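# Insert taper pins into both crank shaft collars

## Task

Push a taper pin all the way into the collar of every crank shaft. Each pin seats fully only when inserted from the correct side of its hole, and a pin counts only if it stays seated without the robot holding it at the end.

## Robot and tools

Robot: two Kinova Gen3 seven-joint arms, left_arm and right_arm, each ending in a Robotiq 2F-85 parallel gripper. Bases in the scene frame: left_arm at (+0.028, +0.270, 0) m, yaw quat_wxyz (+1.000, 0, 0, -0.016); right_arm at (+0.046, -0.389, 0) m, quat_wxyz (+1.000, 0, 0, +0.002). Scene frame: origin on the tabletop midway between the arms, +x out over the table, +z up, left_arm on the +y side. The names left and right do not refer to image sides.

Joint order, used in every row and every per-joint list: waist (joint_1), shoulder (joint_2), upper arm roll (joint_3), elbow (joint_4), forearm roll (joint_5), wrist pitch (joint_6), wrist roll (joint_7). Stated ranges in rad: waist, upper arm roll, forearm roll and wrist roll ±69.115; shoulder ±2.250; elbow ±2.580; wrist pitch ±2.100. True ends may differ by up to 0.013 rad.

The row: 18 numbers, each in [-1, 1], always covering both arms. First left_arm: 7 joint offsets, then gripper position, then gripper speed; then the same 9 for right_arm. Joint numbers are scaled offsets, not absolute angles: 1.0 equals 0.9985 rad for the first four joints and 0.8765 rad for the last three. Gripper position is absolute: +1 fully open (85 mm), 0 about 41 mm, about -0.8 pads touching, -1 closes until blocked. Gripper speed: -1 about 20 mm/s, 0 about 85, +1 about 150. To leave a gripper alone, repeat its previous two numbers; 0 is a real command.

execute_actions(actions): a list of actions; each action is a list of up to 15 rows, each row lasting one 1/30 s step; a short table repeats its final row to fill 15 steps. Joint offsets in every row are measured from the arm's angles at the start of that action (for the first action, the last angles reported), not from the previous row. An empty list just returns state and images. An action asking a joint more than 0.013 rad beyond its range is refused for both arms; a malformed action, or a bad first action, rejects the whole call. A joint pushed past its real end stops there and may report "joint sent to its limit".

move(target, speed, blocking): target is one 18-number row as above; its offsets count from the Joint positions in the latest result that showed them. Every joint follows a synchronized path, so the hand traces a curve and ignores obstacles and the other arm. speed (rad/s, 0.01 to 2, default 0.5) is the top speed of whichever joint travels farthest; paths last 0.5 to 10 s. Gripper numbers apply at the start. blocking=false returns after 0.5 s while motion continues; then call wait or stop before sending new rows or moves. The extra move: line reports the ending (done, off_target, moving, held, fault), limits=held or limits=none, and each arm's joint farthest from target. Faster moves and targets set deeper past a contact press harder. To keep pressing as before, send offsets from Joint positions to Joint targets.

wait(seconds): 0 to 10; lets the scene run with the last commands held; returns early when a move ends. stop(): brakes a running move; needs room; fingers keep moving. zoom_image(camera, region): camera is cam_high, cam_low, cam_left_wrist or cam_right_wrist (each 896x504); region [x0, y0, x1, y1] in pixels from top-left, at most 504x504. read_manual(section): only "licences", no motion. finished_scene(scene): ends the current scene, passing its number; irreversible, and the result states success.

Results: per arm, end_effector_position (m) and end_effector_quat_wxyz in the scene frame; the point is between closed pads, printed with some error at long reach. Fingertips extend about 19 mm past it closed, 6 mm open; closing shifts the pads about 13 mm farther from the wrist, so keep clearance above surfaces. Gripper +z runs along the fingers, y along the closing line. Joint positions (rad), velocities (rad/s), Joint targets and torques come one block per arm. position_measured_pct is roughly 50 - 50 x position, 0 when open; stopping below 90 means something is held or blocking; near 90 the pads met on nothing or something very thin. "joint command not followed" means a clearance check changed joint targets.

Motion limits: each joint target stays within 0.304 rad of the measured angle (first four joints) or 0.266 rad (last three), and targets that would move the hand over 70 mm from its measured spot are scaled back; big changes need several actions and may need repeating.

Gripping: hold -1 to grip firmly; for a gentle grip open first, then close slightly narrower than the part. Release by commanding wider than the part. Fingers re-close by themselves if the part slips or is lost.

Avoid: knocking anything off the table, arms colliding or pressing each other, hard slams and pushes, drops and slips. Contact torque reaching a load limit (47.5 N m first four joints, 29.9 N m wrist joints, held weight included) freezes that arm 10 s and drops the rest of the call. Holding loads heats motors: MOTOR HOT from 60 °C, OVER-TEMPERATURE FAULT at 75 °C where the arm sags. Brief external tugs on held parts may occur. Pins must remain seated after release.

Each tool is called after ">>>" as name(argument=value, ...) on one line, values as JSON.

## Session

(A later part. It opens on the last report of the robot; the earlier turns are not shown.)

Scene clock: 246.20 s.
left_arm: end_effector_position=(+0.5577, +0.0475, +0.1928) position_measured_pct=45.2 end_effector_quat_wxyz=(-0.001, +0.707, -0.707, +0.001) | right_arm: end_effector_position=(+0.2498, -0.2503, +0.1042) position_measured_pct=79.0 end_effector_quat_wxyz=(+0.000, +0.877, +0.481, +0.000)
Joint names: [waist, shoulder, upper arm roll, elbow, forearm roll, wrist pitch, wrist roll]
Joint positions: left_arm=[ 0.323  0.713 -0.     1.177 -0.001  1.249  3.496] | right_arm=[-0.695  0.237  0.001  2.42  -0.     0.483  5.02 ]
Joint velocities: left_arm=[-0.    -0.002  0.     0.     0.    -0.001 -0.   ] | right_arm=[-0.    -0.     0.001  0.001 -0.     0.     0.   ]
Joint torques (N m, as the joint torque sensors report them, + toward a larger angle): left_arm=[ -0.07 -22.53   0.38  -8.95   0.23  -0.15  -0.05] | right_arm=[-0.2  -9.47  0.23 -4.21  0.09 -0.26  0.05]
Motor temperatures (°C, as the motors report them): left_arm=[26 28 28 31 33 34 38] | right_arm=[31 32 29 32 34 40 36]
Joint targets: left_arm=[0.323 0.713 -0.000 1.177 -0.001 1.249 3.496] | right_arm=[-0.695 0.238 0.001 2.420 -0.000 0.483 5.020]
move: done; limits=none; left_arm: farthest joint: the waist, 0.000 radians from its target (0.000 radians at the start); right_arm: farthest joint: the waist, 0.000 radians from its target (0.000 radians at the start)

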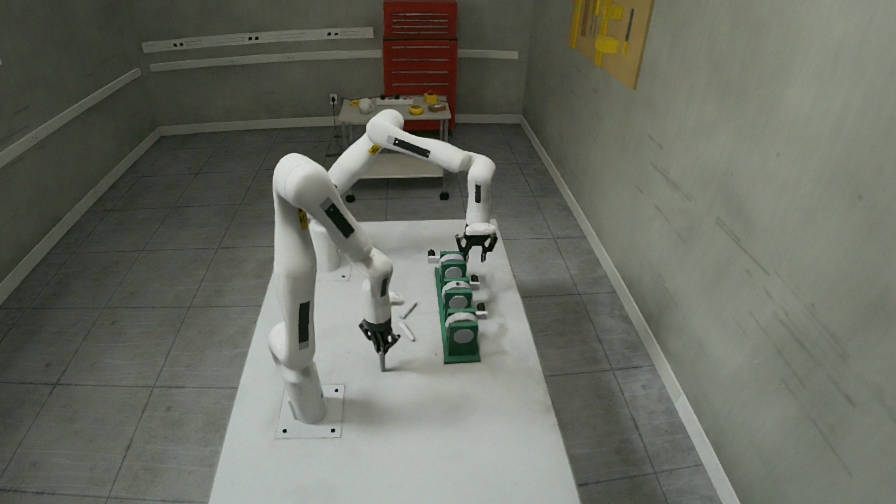

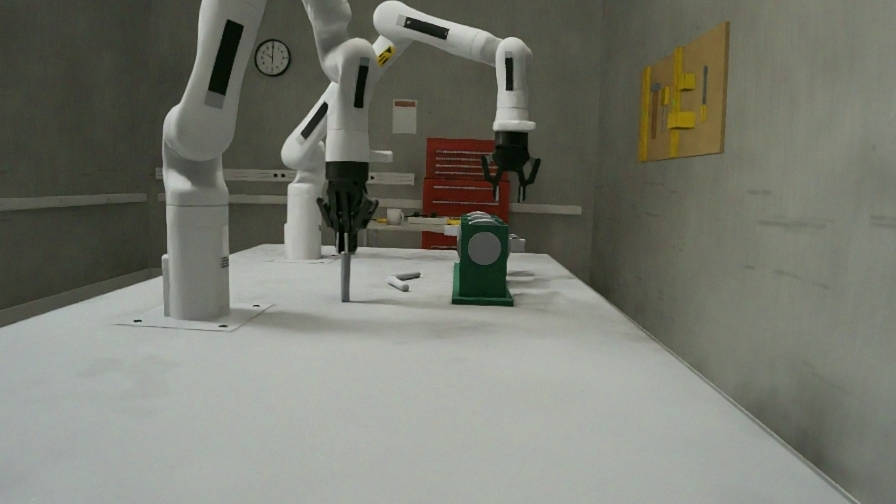

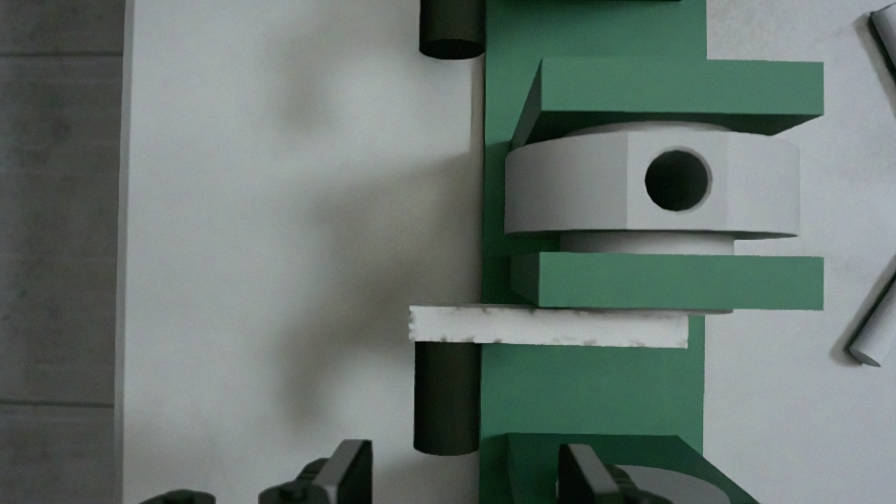

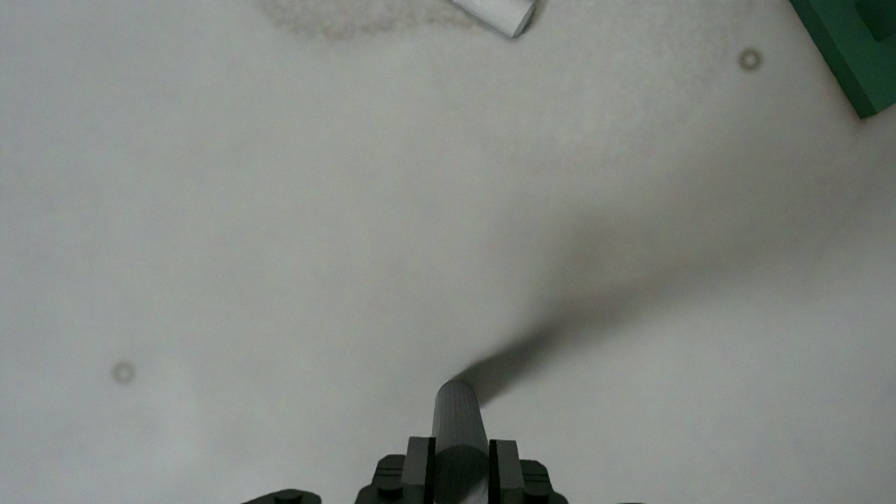

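>>> move(target=[0.15,-0.2,0,0.3,0,-0.11,-1,0,0,0,0.002,0,0,0,0,0,-0.2,-0.6], speed=0.8)

>>> move(target=[0.15,-0.05,0,0.25,0,-0.23,-1,0,0,0,-0.15,0,-0.09,0,0.272,0,-0.2,-0.6], speed=0.8)

Scene clock: 248.27 s.
left_arm: end_effector_position=(+0.4477, +0.0101, +0.2117) position_measured_pct=49.6 end_effector_quat_wxyz=(-0.000, -0.268, +0.963, +0.001) | right_arm: end_effector_position=(+0.2495, -0.2505, +0.1037) position_measured_pct=59.9 end_effector_quat_wxyz=(+0.000, +0.877, +0.481, -0.001)
Joint names: [waist, shoulder, upper arm roll, elbow, forearm roll, wrist pitch, wrist roll]
Joint positions: left_arm=[ 0.472  0.514 -0.     1.477 -0.001  1.153  2.619] | right_arm=[-0.695  0.239  0.001  2.42  -0.     0.483  5.02 ]
Joint velocities: left_arm=[ 0.002 -0.003 -0.001  0.     0.    -0.001  0.   ] | right_arm=[-0.     0.001 -0.001 -0.     0.    -0.     0.   ]
Joint torques (N m, as the joint torque sensors report them, + toward a larger angle): left_arm=[ -0.05 -17.75   0.24  -8.48  -0.06  -0.23  -0.11] | right_arm=[ 0.16 -9.27  0.4  -3.99  0.14  0.1  -0.09]
Motor temperatures (°C, as the motors report them): left_arm=[26 28 28 31 33 34 38] | right_arm=[31 32 29 32 34 40 36]
Joint targets: left_arm=[0.472 0.514 -0.000 1.477 -0.001 1.153 2.619] | right_arm=[-0.695 0.239 0.001 2.420 -0.000 0.483 5.020]
move: done; limits=none; left_arm: farthest joint: the waist, 0.001 radians from its target (0.150 radians at the start); right_arm: farthest joint: the waist, 0.000 radians from its target (0.000 radians at the start)

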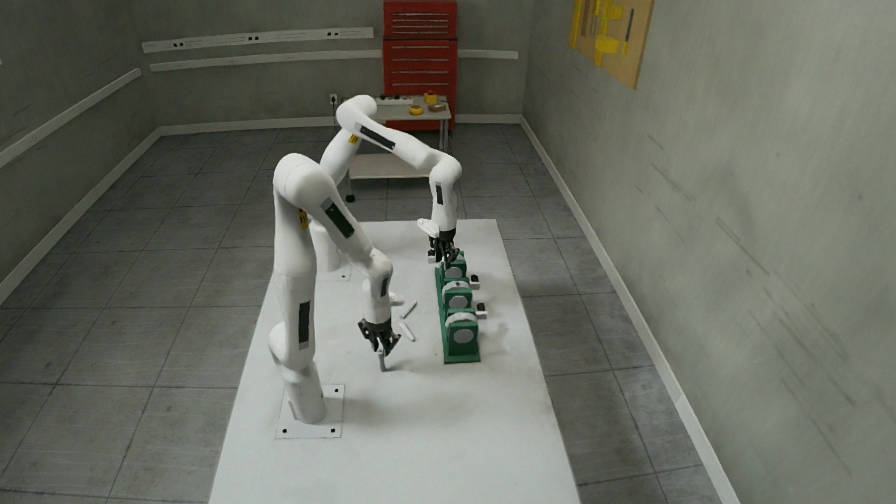

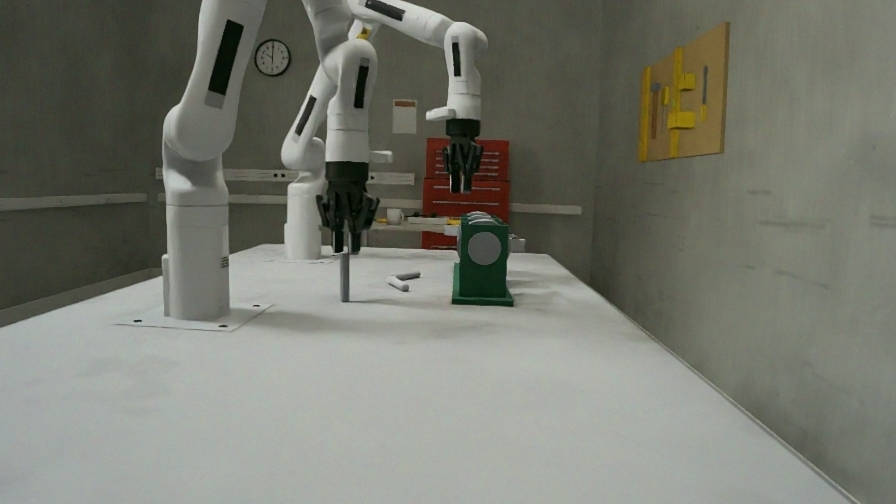

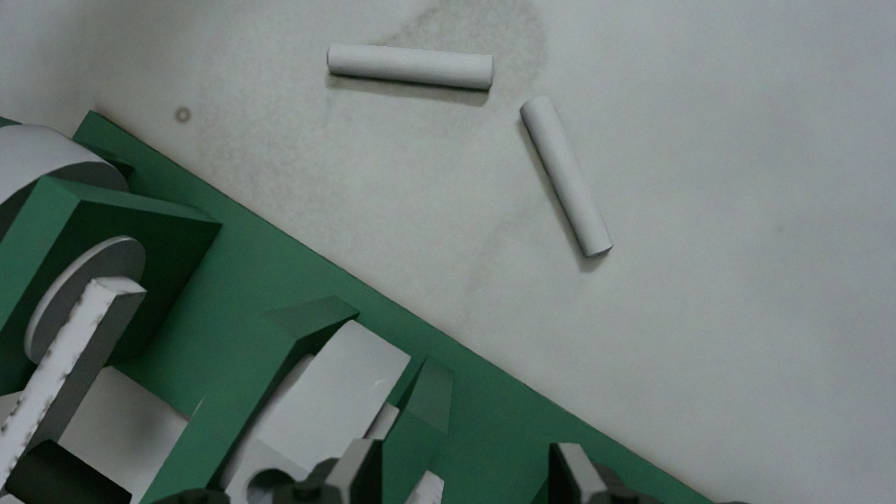

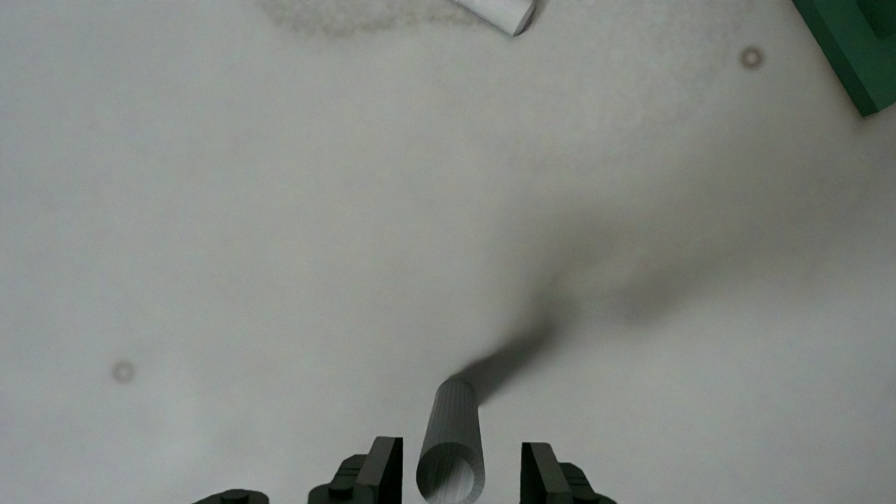

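Scene clock: 249.80 s.
left_arm: end_effector_position=(+0.3653, -0.0197, +0.1671) position_measured_pct=49.6 end_effector_quat_wxyz=(+0.000, +0.239, +0.971, +0.000) | right_arm: end_effector_position=(+0.2496, -0.2504, +0.1565) position_measured_pct=59.9 end_effector_quat_wxyz=(+0.000, +0.877, +0.481, -0.000)
Joint names: [waist, shoulder, upper arm roll, elbow, forearm roll, wrist pitch, wrist roll]
Joint positions: left_arm=[ 0.622  0.464 -0.     1.727 -0.001  0.951  1.743] | right_arm=[-0.695  0.09   0.001  2.33  -0.     0.722  5.02 ]
Joint velocities: left_arm=[ 0.002 -0.002 -0.001  0.001  0.    -0.001 -0.   ] | right_arm=[ 0.    -0.002  0.001 -0.     0.     0.    -0.   ]
Joint torques (N m, as the joint torque sensors report them, + toward a larger angle): left_arm=[  0.09 -16.48  -0.23  -7.88   0.02  -0.47  -0.28] | right_arm=[-0.01 -8.37  0.26 -5.64 -0.06  0.39 -0.26]
Motor temperatures (°C, as the motors report them): left_arm=[26 28 28 31 33 34 38] | right_arm=[31 32 29 32 34 40 36]
Joint targets: left_arm=[0.622 0.464 -0.000 1.727 -0.001 0.951 1.743] | right_arm=[-0.695 0.090 0.001 2.330 -0.000 0.722 5.020]
move: done; limits=none; left_arm: farthest joint: the waist, 0.000 radians from its target (0.150 radians at the start); right_arm: farthest joint: the shoulder, 0.001 radians from its target (0.150 radians at the start)

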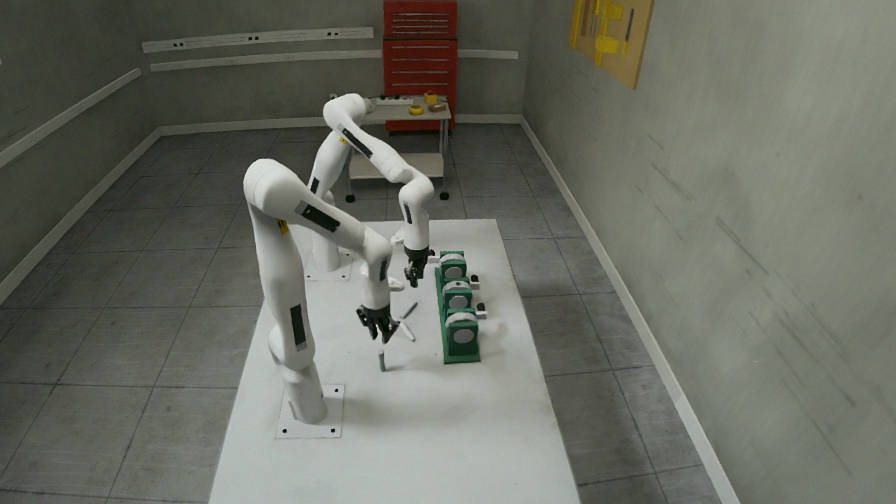

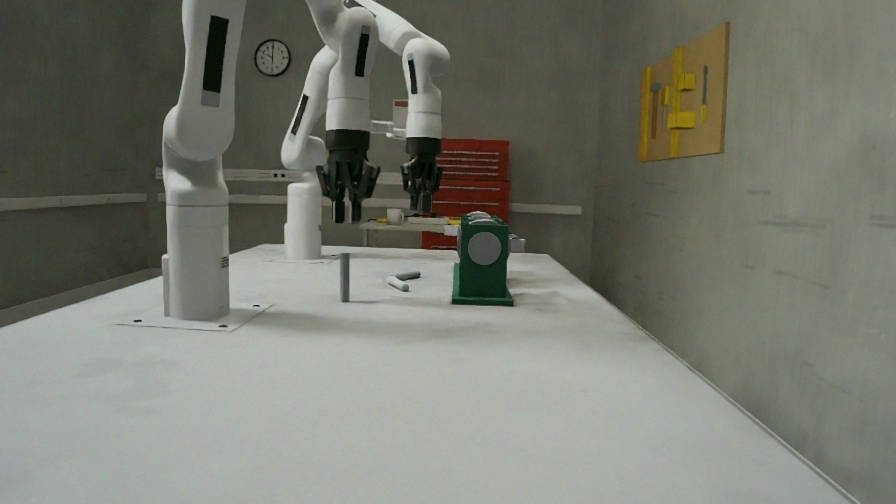

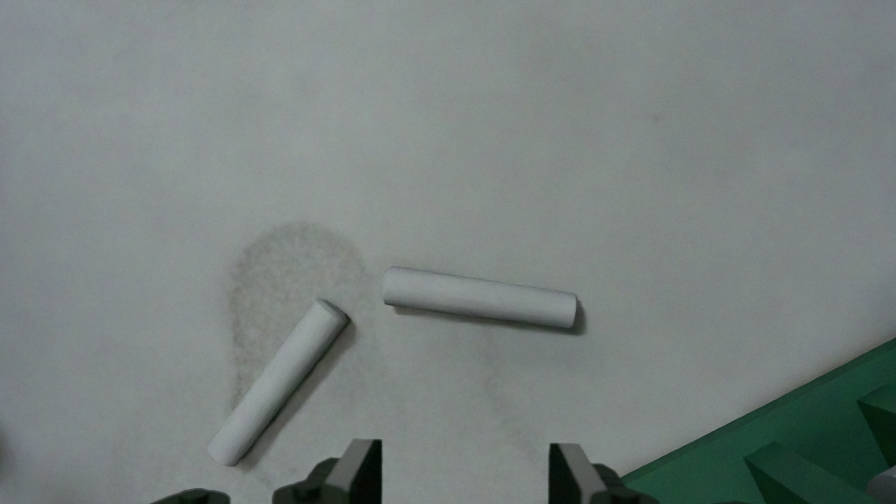

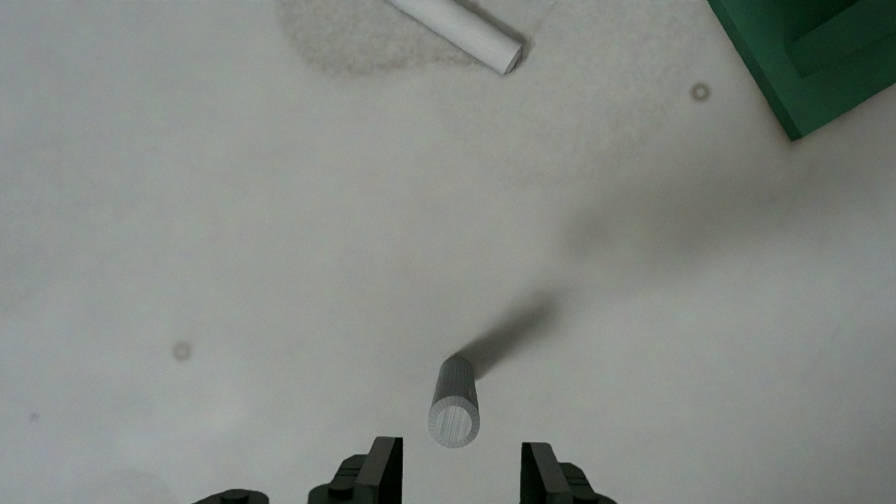

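>>> move(target=[0.152,0.099,0,0.0985,0.001,-0.226,-0.62,0,0,0.6,0,0,-0.1,0,0.114,0,-1,0], speed=0.6)

Scene clock: 251.73 s.
left_arm: end_effector_position=(+0.3145, -0.0645, +0.1001) position_measured_pct=49.6 end_effector_quat_wxyz=(+0.000, +0.555, +0.832, +0.000) | right_arm: end_effector_position=(+0.3144, -0.3873, +0.1784) position_measured_pct=91.7 end_effector_quat_wxyz=(+0.000, +0.980, +0.201, -0.000)
Joint names: [waist, shoulder, upper arm roll, elbow, forearm roll, wrist pitch, wrist roll]
Joint positions: left_arm=[ 0.773  0.563 -0.     1.825 -0.     0.753  1.199] | right_arm=[-0.096  0.09   0.001  2.23  -0.     0.822  5.02 ]
Joint velocities: left_arm=[ 0.001 -0.     0.001 -0.    -0.    -0.003 -0.   ] | right_arm=[ 0.003  0.001 -0.001  0.    -0.    -0.     0.   ]
Joint torques (N m, as the joint torque sensors report them, + toward a larger angle): left_arm=[ -0.39 -17.64  -0.19  -6.14   0.23  -0.14  -0.16] | right_arm=[ 0.47 -8.87  0.36 -6.47 -0.08 -0.06 -0.07]
Motor temperatures (°C, as the motors report them): left_arm=[26 28 28 31 33 34 38] | right_arm=[31 32 29 32 34 40 36]
Joint targets: left_arm=[0.773 0.563 -0.000 1.825 -0.000 0.753 1.199] | right_arm=[-0.095 0.090 0.001 2.230 -0.000 0.822 5.020]
move: done; limits=none; left_arm: farthest joint: the waist, 0.000 radians from its target (0.152 radians at the start); right_arm: farthest joint: the waist, 0.000 radians from its target (0.599 radians at the start)

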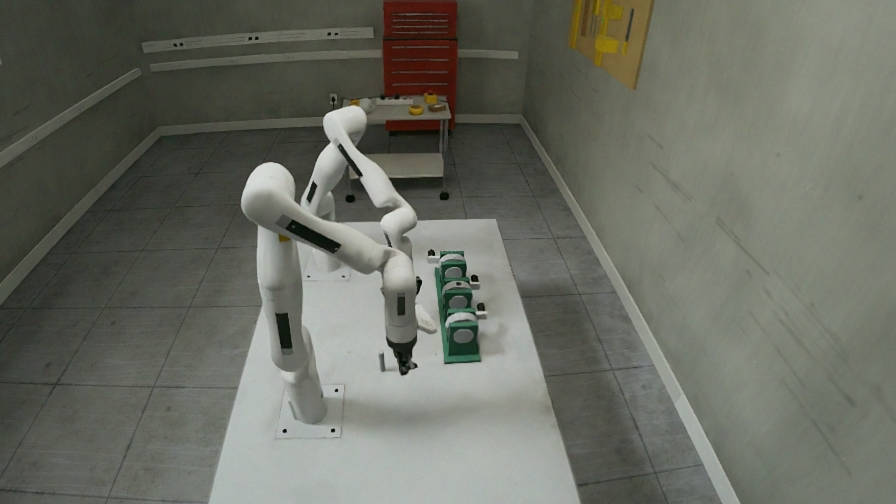

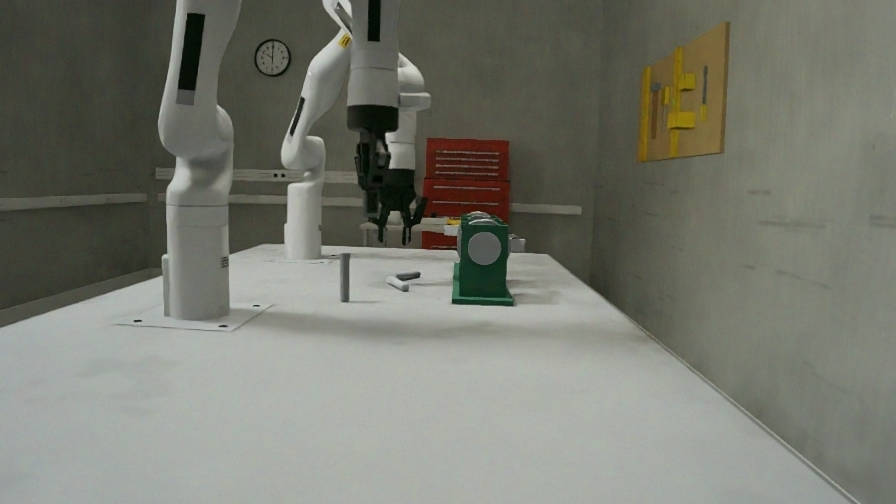

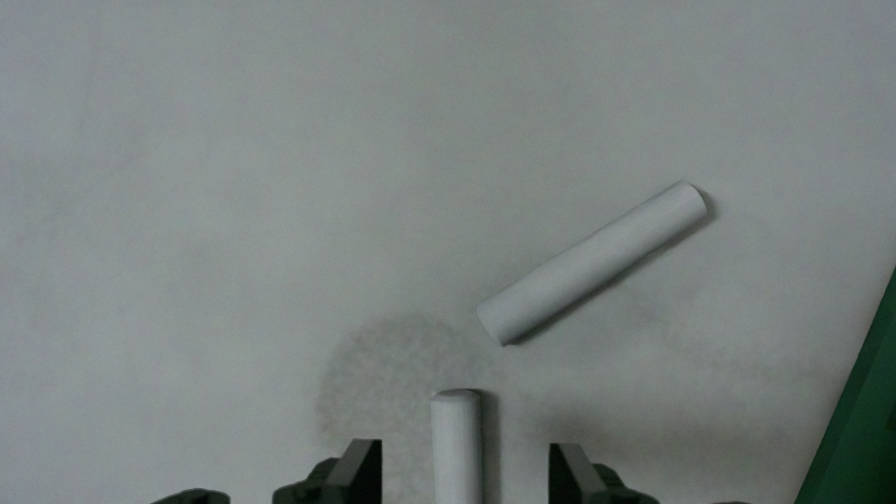

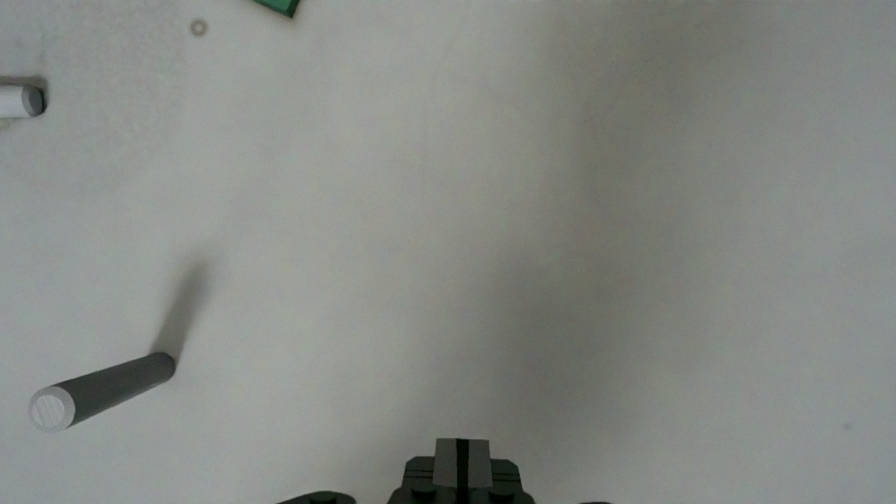

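>>> move(target=[0.01,0.1556,0,0.0143,0,-0.193,0.012,0,0,0,0,0,0,0,0,0,-1,0], speed=0.25)

>>> move(target=[0,0,0,0,0,0,0,-1,0,0,0,0,0,0,0,0,-1,0])

Scene clock: 253.13 s.
left_arm: end_effector_position=(+0.3184, -0.0750, +0.0281) position_measured_pct=49.6 end_effector_quat_wxyz=(+0.000, +0.555, +0.832, +0.000) | right_arm: end_effector_position=(+0.3144, -0.3873, +0.1784) position_measured_pct=91.7 end_effector_quat_wxyz=(+0.000, +0.980, +0.201, -0.000)
Joint names: [waist, shoulder, upper arm roll, elbow, forearm roll, wrist pitch, wrist roll]
Joint positions: left_arm=[ 0.783  0.718 -0.     1.839 -0.     0.584  1.21 ] | right_arm=[-0.096  0.09   0.001  2.23  -0.     0.822  5.02 ]
Joint velocities: left_arm=[-0.     0.003 -0.001 -0.001  0.     0.001  0.   ] | right_arm=[-0.     0.     0.001 -0.    -0.    -0.002  0.   ]
Joint torques (N m, as the joint torque sensors report them, + toward a larger angle): left_arm=[  0.16 -19.01  -0.04  -5.02  -0.27  -0.01   0.03] | right_arm=[-0.49 -8.55  0.22 -6.51 -0.22  0.03  0.11]
Motor temperatures (°C, as the motors report them): left_arm=[26 28 28 31 33 34 38] | right_arm=[31 32 29 32 34 40 36]
Joint targets: left_arm=[0.783 0.719 -0.000 1.839 -0.000 0.584 1.210] | right_arm=[-0.096 0.090 0.001 2.230 -0.000 0.822 5.020]
move: done; limits=none; left_arm: farthest joint: the waist, 0.000 radians from its target (0.010 radians at the start); right_arm: farthest joint: the waist, 0.000 radians from its target (0.001 radians at the start)

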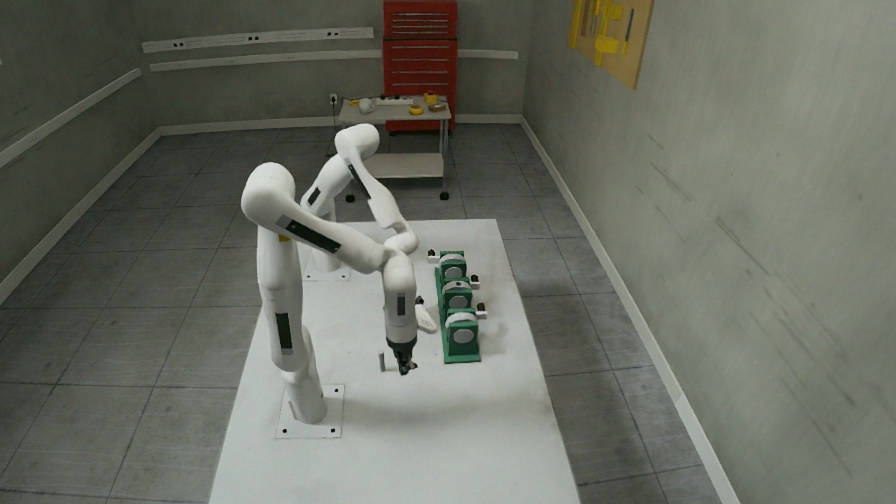

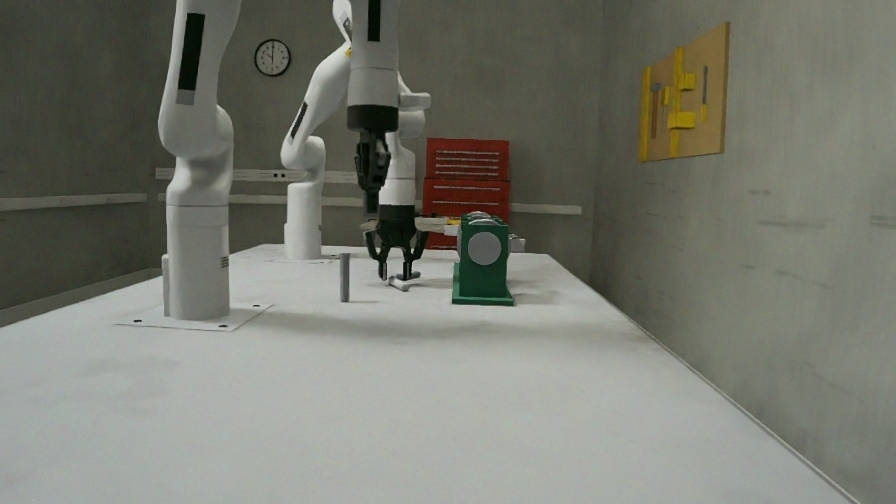

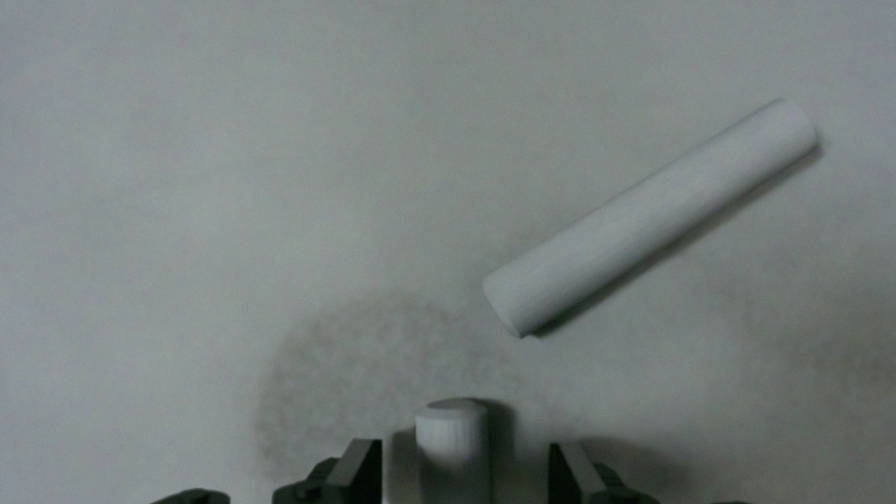

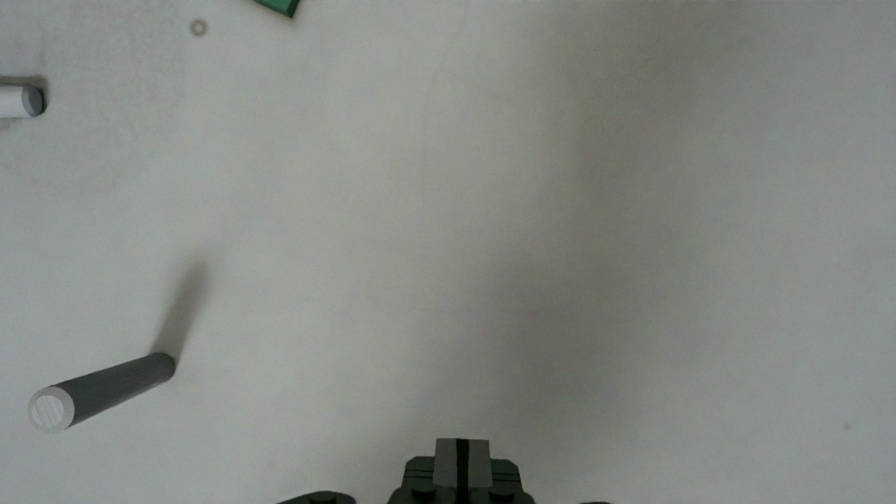

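Scene clock: 253.77 s.
left_arm: end_effector_position=(+0.3184, -0.0751, +0.0286) position_measured_pct=78.6 end_effector_quat_wxyz=(+0.001, +0.555, +0.832, -0.000) | right_arm: end_effector_position=(+0.3144, -0.3873, +0.1784) position_measured_pct=91.7 end_effector_quat_wxyz=(+0.000, +0.980, +0.201, -0.000)
Joint names: [waist, shoulder, upper arm roll, elbow, forearm roll, wrist pitch, wrist roll]
Joint positions: left_arm=[ 0.783  0.717 -0.     1.839 -0.     0.584  1.21 ] | right_arm=[-0.096  0.09   0.001  2.23  -0.     0.822  5.02 ]
Joint velocities: left_arm=[ 0.001  0.     0.     0.     0.     0.001 -0.   ] | right_arm=[-0.    -0.001 -0.001 -0.001  0.    -0.    -0.   ]
Joint torques (N m, as the joint torque sensors report them, + toward a larger angle): left_arm=[ -0.2  -17.66  -0.49  -5.08  -0.17  -0.21  -0.1 ] | right_arm=[-0.34 -8.78  0.26 -6.56  0.06  0.04  0.08]
Motor temperatures (°C, as the motors report them): left_arm=[26 28 28 31 33 34 38] | right_arm=[31 32 29 32 34 40 36]
Joint targets: left_arm=[0.783 0.718 -0.000 1.839 -0.000 0.584 1.210] | right_arm=[-0.096 0.090 0.001 2.230 -0.000 0.822 5.020]
move: done; limits=none; left_arm: farthest joint: the shoulder, 0.001 radians from its target (0.000 radians at the start); right_arm: farthest joint: the waist, 0.000 radians from its target (0.000 radians at the start)

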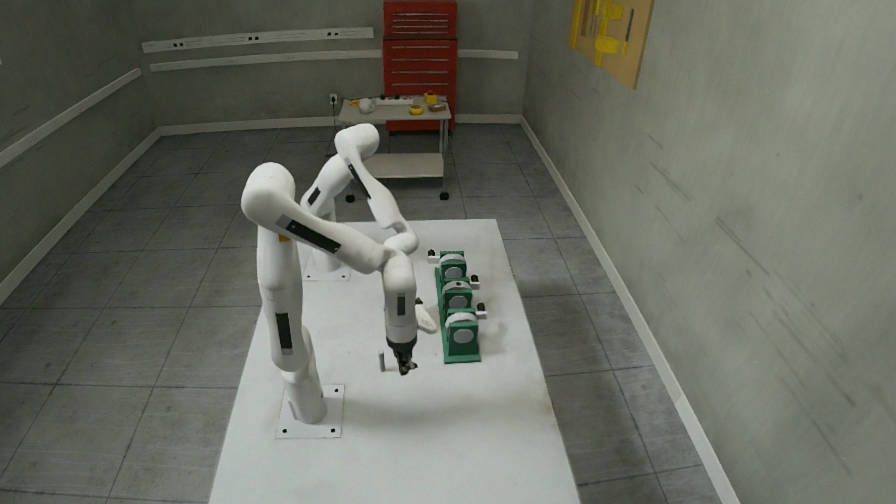

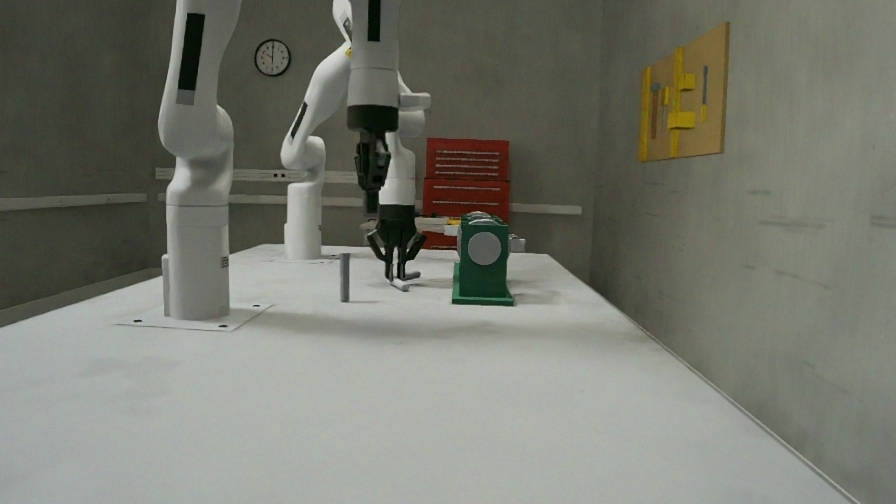

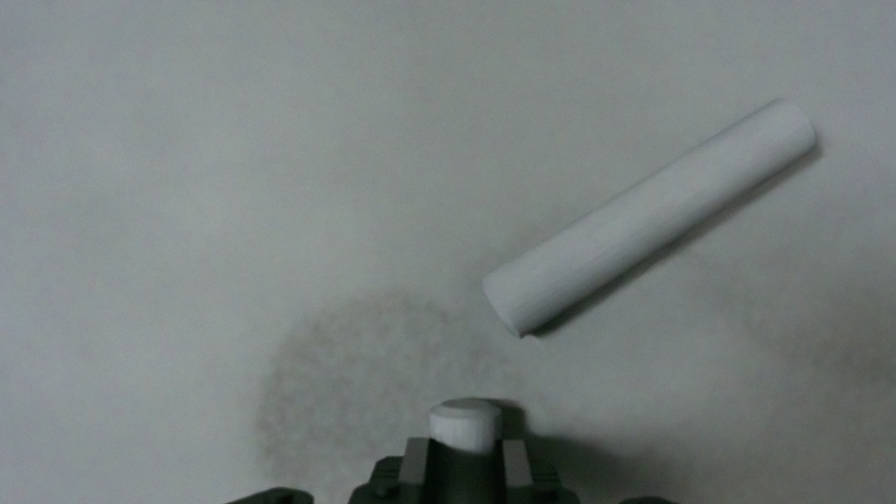

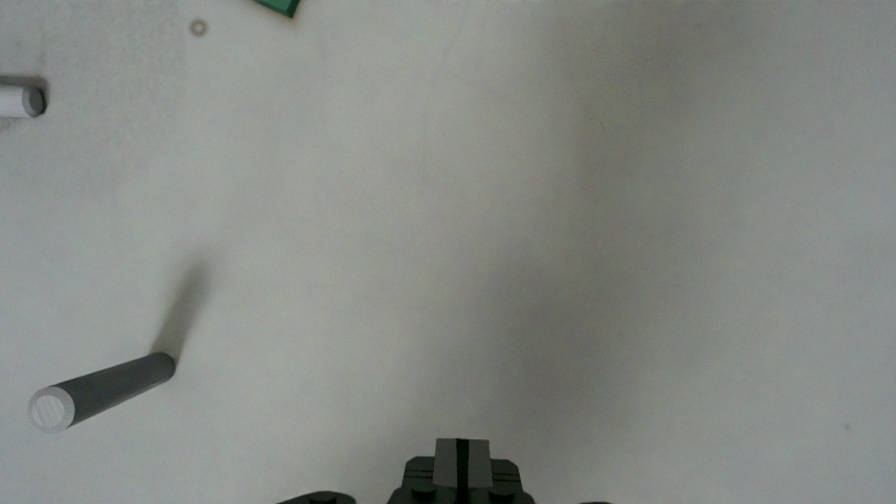

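>>> move(target=[-0.2,-0.37,0,0.01,0,0.41,0,-1,0,0,-0.05,0,-0.15,0,0.2,-0.9,-1,0], speed=0.7)

>>> move(target=[-0.885,0.053,0,0.05,0.8,0.29,-0.03,-1,0,-0.6,0,0,0,0.4,0,-0.9,-1,0], speed=0.8)

Scene clock: 256.33 s.
left_arm: end_effector_position=(+0.3385, +0.0195, +0.1848) position_measured_pct=78.6 end_effector_quat_wxyz=(+0.000, +0.469, +0.883, +0.000) | right_arm: end_effector_position=(+0.3389, -0.3849, +0.2297) position_measured_pct=91.7 end_effector_quat_wxyz=(-0.003, +0.982, -0.191, +0.011)
Joint names: [waist, shoulder, upper arm roll, elbow, forearm roll, wrist pitch, wrist roll]
Joint positions: left_arm=[ 0.584  0.348 -0.     1.849 -0.     0.944  1.21 ] | right_arm=[-0.096  0.04   0.001  2.081 -0.     0.997  4.231]
Joint velocities: left_arm=[-0.001 -0.002 -0.001 -0.     0.    -0.001 -0.   ] | right_arm=[-0.     0.001  0.     0.001  0.     0.     0.   ]
Joint torques (N m, as the joint torque sensors report them, + toward a larger angle): left_arm=[  0.23 -15.34  -0.16  -7.55  -0.25  -0.27  -0.4 ] | right_arm=[-0.1  -8.75  0.15 -7.19  0.27  0.3  -0.04]
Motor temperatures (°C, as the motors report them): left_arm=[26 28 28 31 33 34 38] | right_arm=[31 32 29 32 34 40 36]
Joint targets: left_arm=[0.584 0.348 -0.000 1.849 -0.000 0.944 1.210] | right_arm=[-0.096 0.040 0.001 2.081 -0.000 0.997 4.231]
move: done; limits=none; left_arm: farthest joint: the waist, 0.001 radians from its target (0.200 radians at the start); right_arm: farthest joint: the waist, 0.000 radians from its target (0.000 radians at the start)

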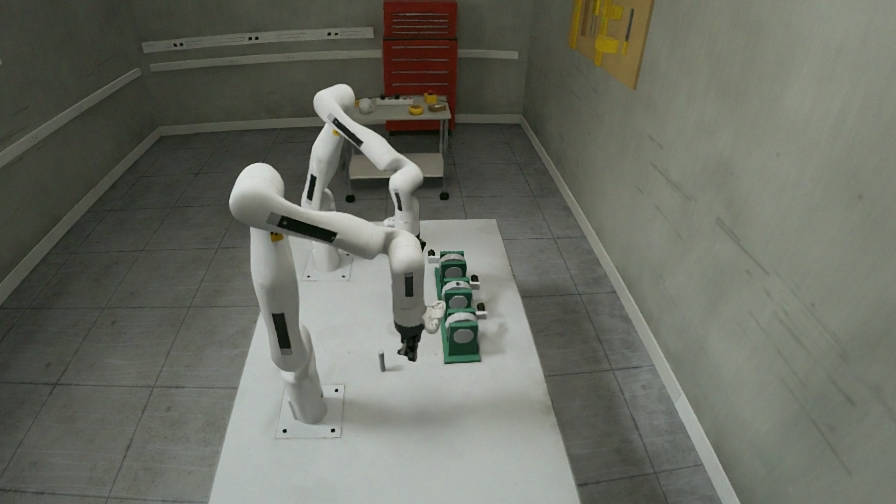

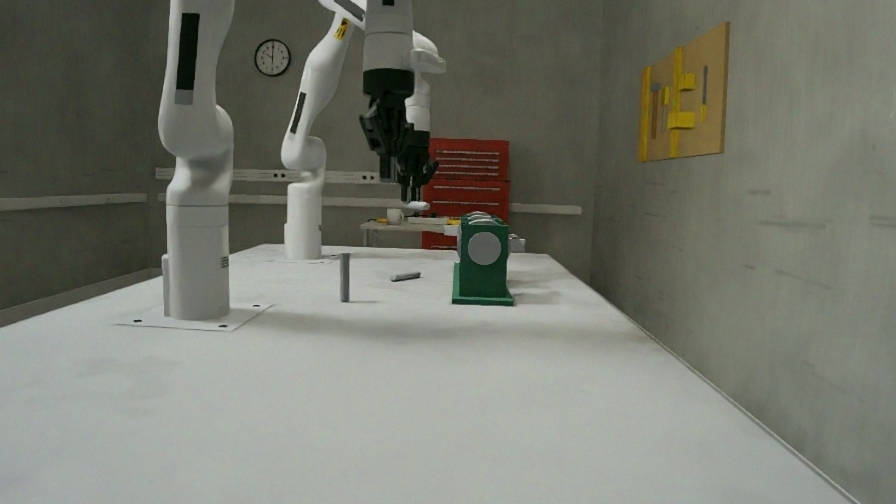

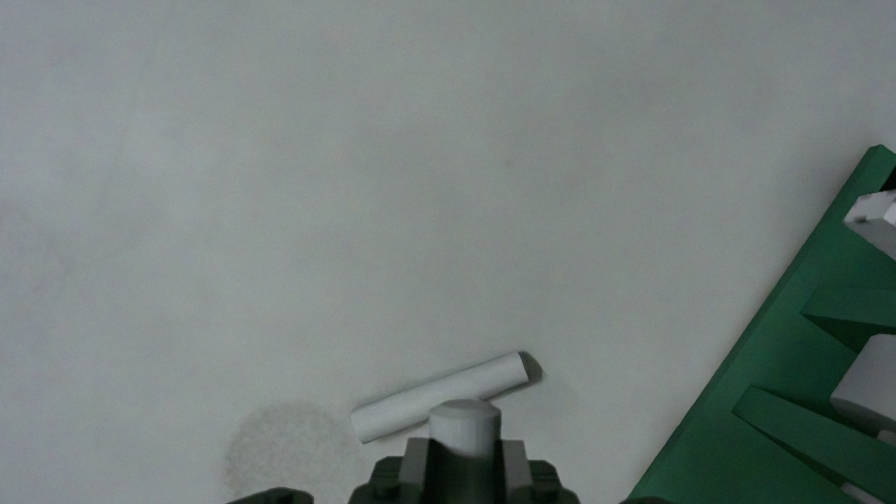

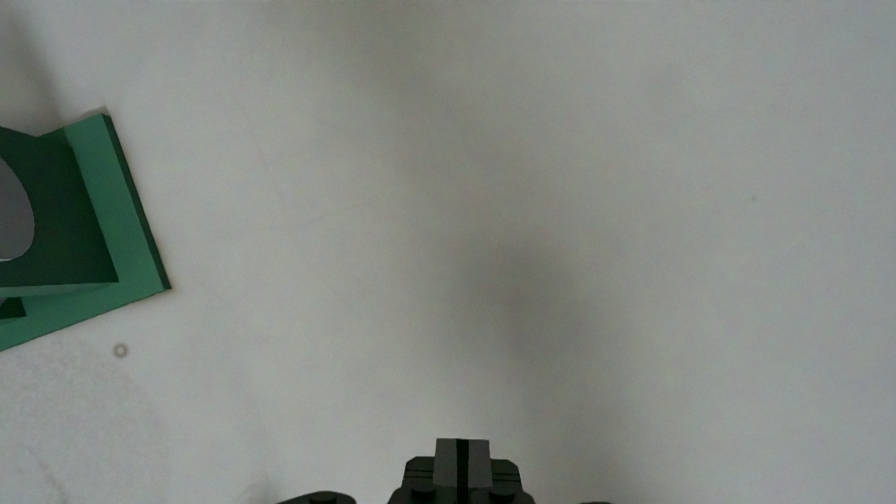

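Scene clock: 258.10 s.
left_arm: end_effector_position=(+0.4075, +0.1545, +0.2221) position_measured_pct=78.6 end_effector_quat_wxyz=(-0.064, -0.124, +0.933, -0.330) | right_arm: end_effector_position=(+0.3497, -0.2837, +0.2434) position_measured_pct=91.7 end_effector_quat_wxyz=(+0.072, +0.971, -0.190, +0.129)
Joint names: [waist, shoulder, upper arm roll, elbow, forearm roll, wrist pitch, wrist roll]
Joint positions: left_arm=[-0.3    0.401 -0.     1.899  0.701  1.198  1.184] | right_arm=[-0.695  0.04   0.001  2.081  0.351  0.997  3.442]
Joint velocities: left_arm=[-0.003  0.001 -0.001  0.    -0.     0.001  0.   ] | right_arm=[-0.002 -0.    -0.     0.001  0.     0.    -0.   ]
Joint torques (N m, as the joint torque sensors report them, + toward a larger angle): left_arm=[ -0.01 -15.18   0.75  -6.79   1.33   1.15  -0.02] | right_arm=[-0.52 -8.85  0.22 -7.31  0.98  0.23  0.02]
Motor temperatures (°C, as the motors report them): left_arm=[26 28 28 31 33 34 38] | right_arm=[31 32 29 32 34 40 36]
Joint targets: left_arm=[-0.300 0.401 -0.000 1.899 0.701 1.198 1.184] | right_arm=[-0.695 0.040 0.001 2.081 0.351 0.997 3.442]
move: done; limits=none; left_arm: farthest joint: the waist, 0.000 radians from its target (0.884 radians at the start); right_arm: farthest joint: the waist, 0.000 radians from its target (0.599 radians at the start)

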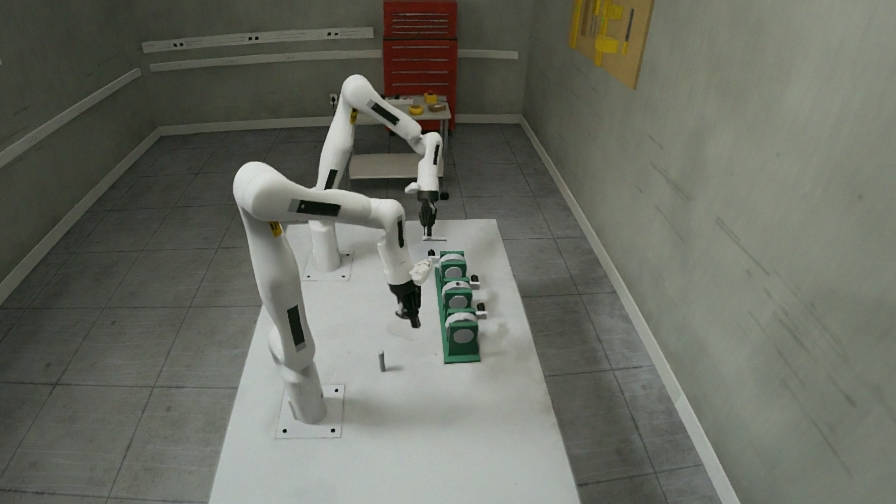

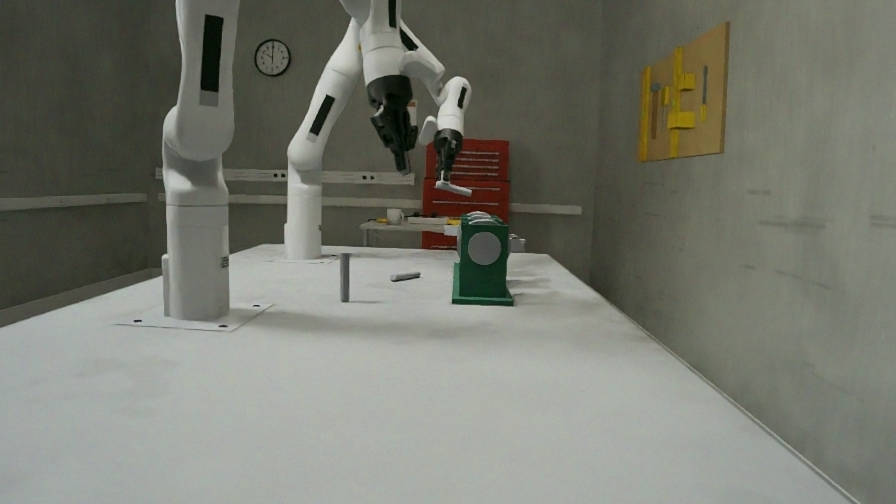

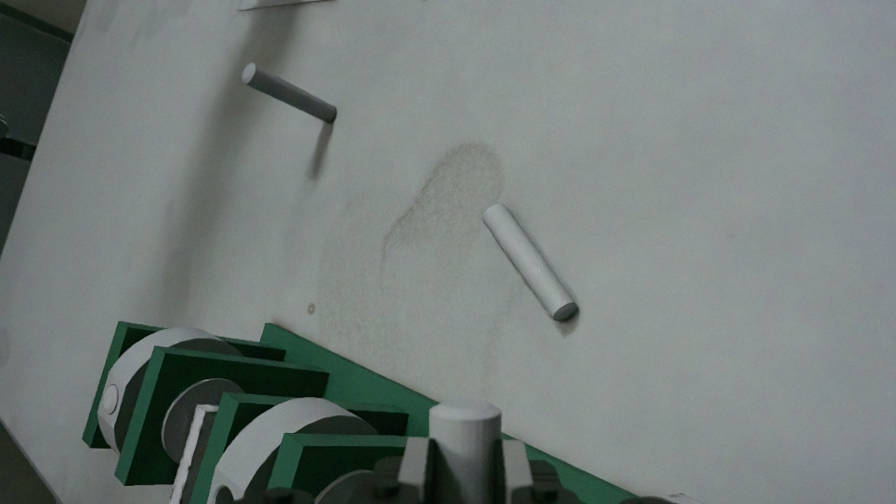

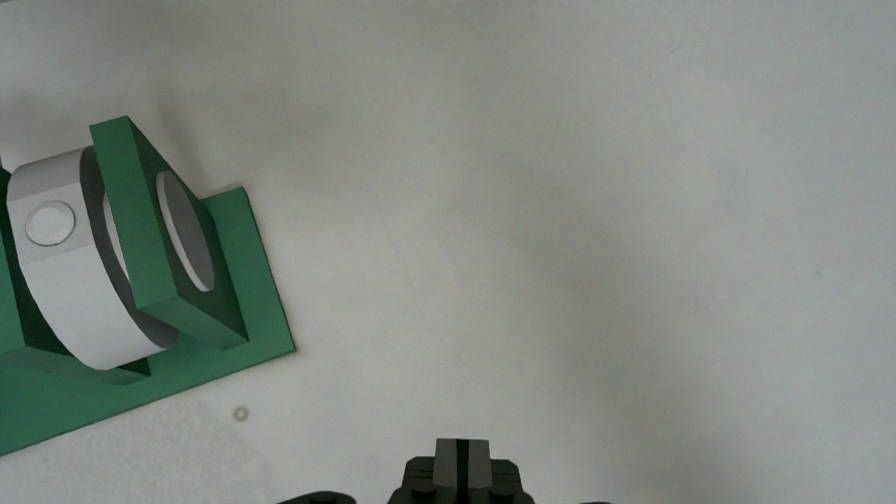

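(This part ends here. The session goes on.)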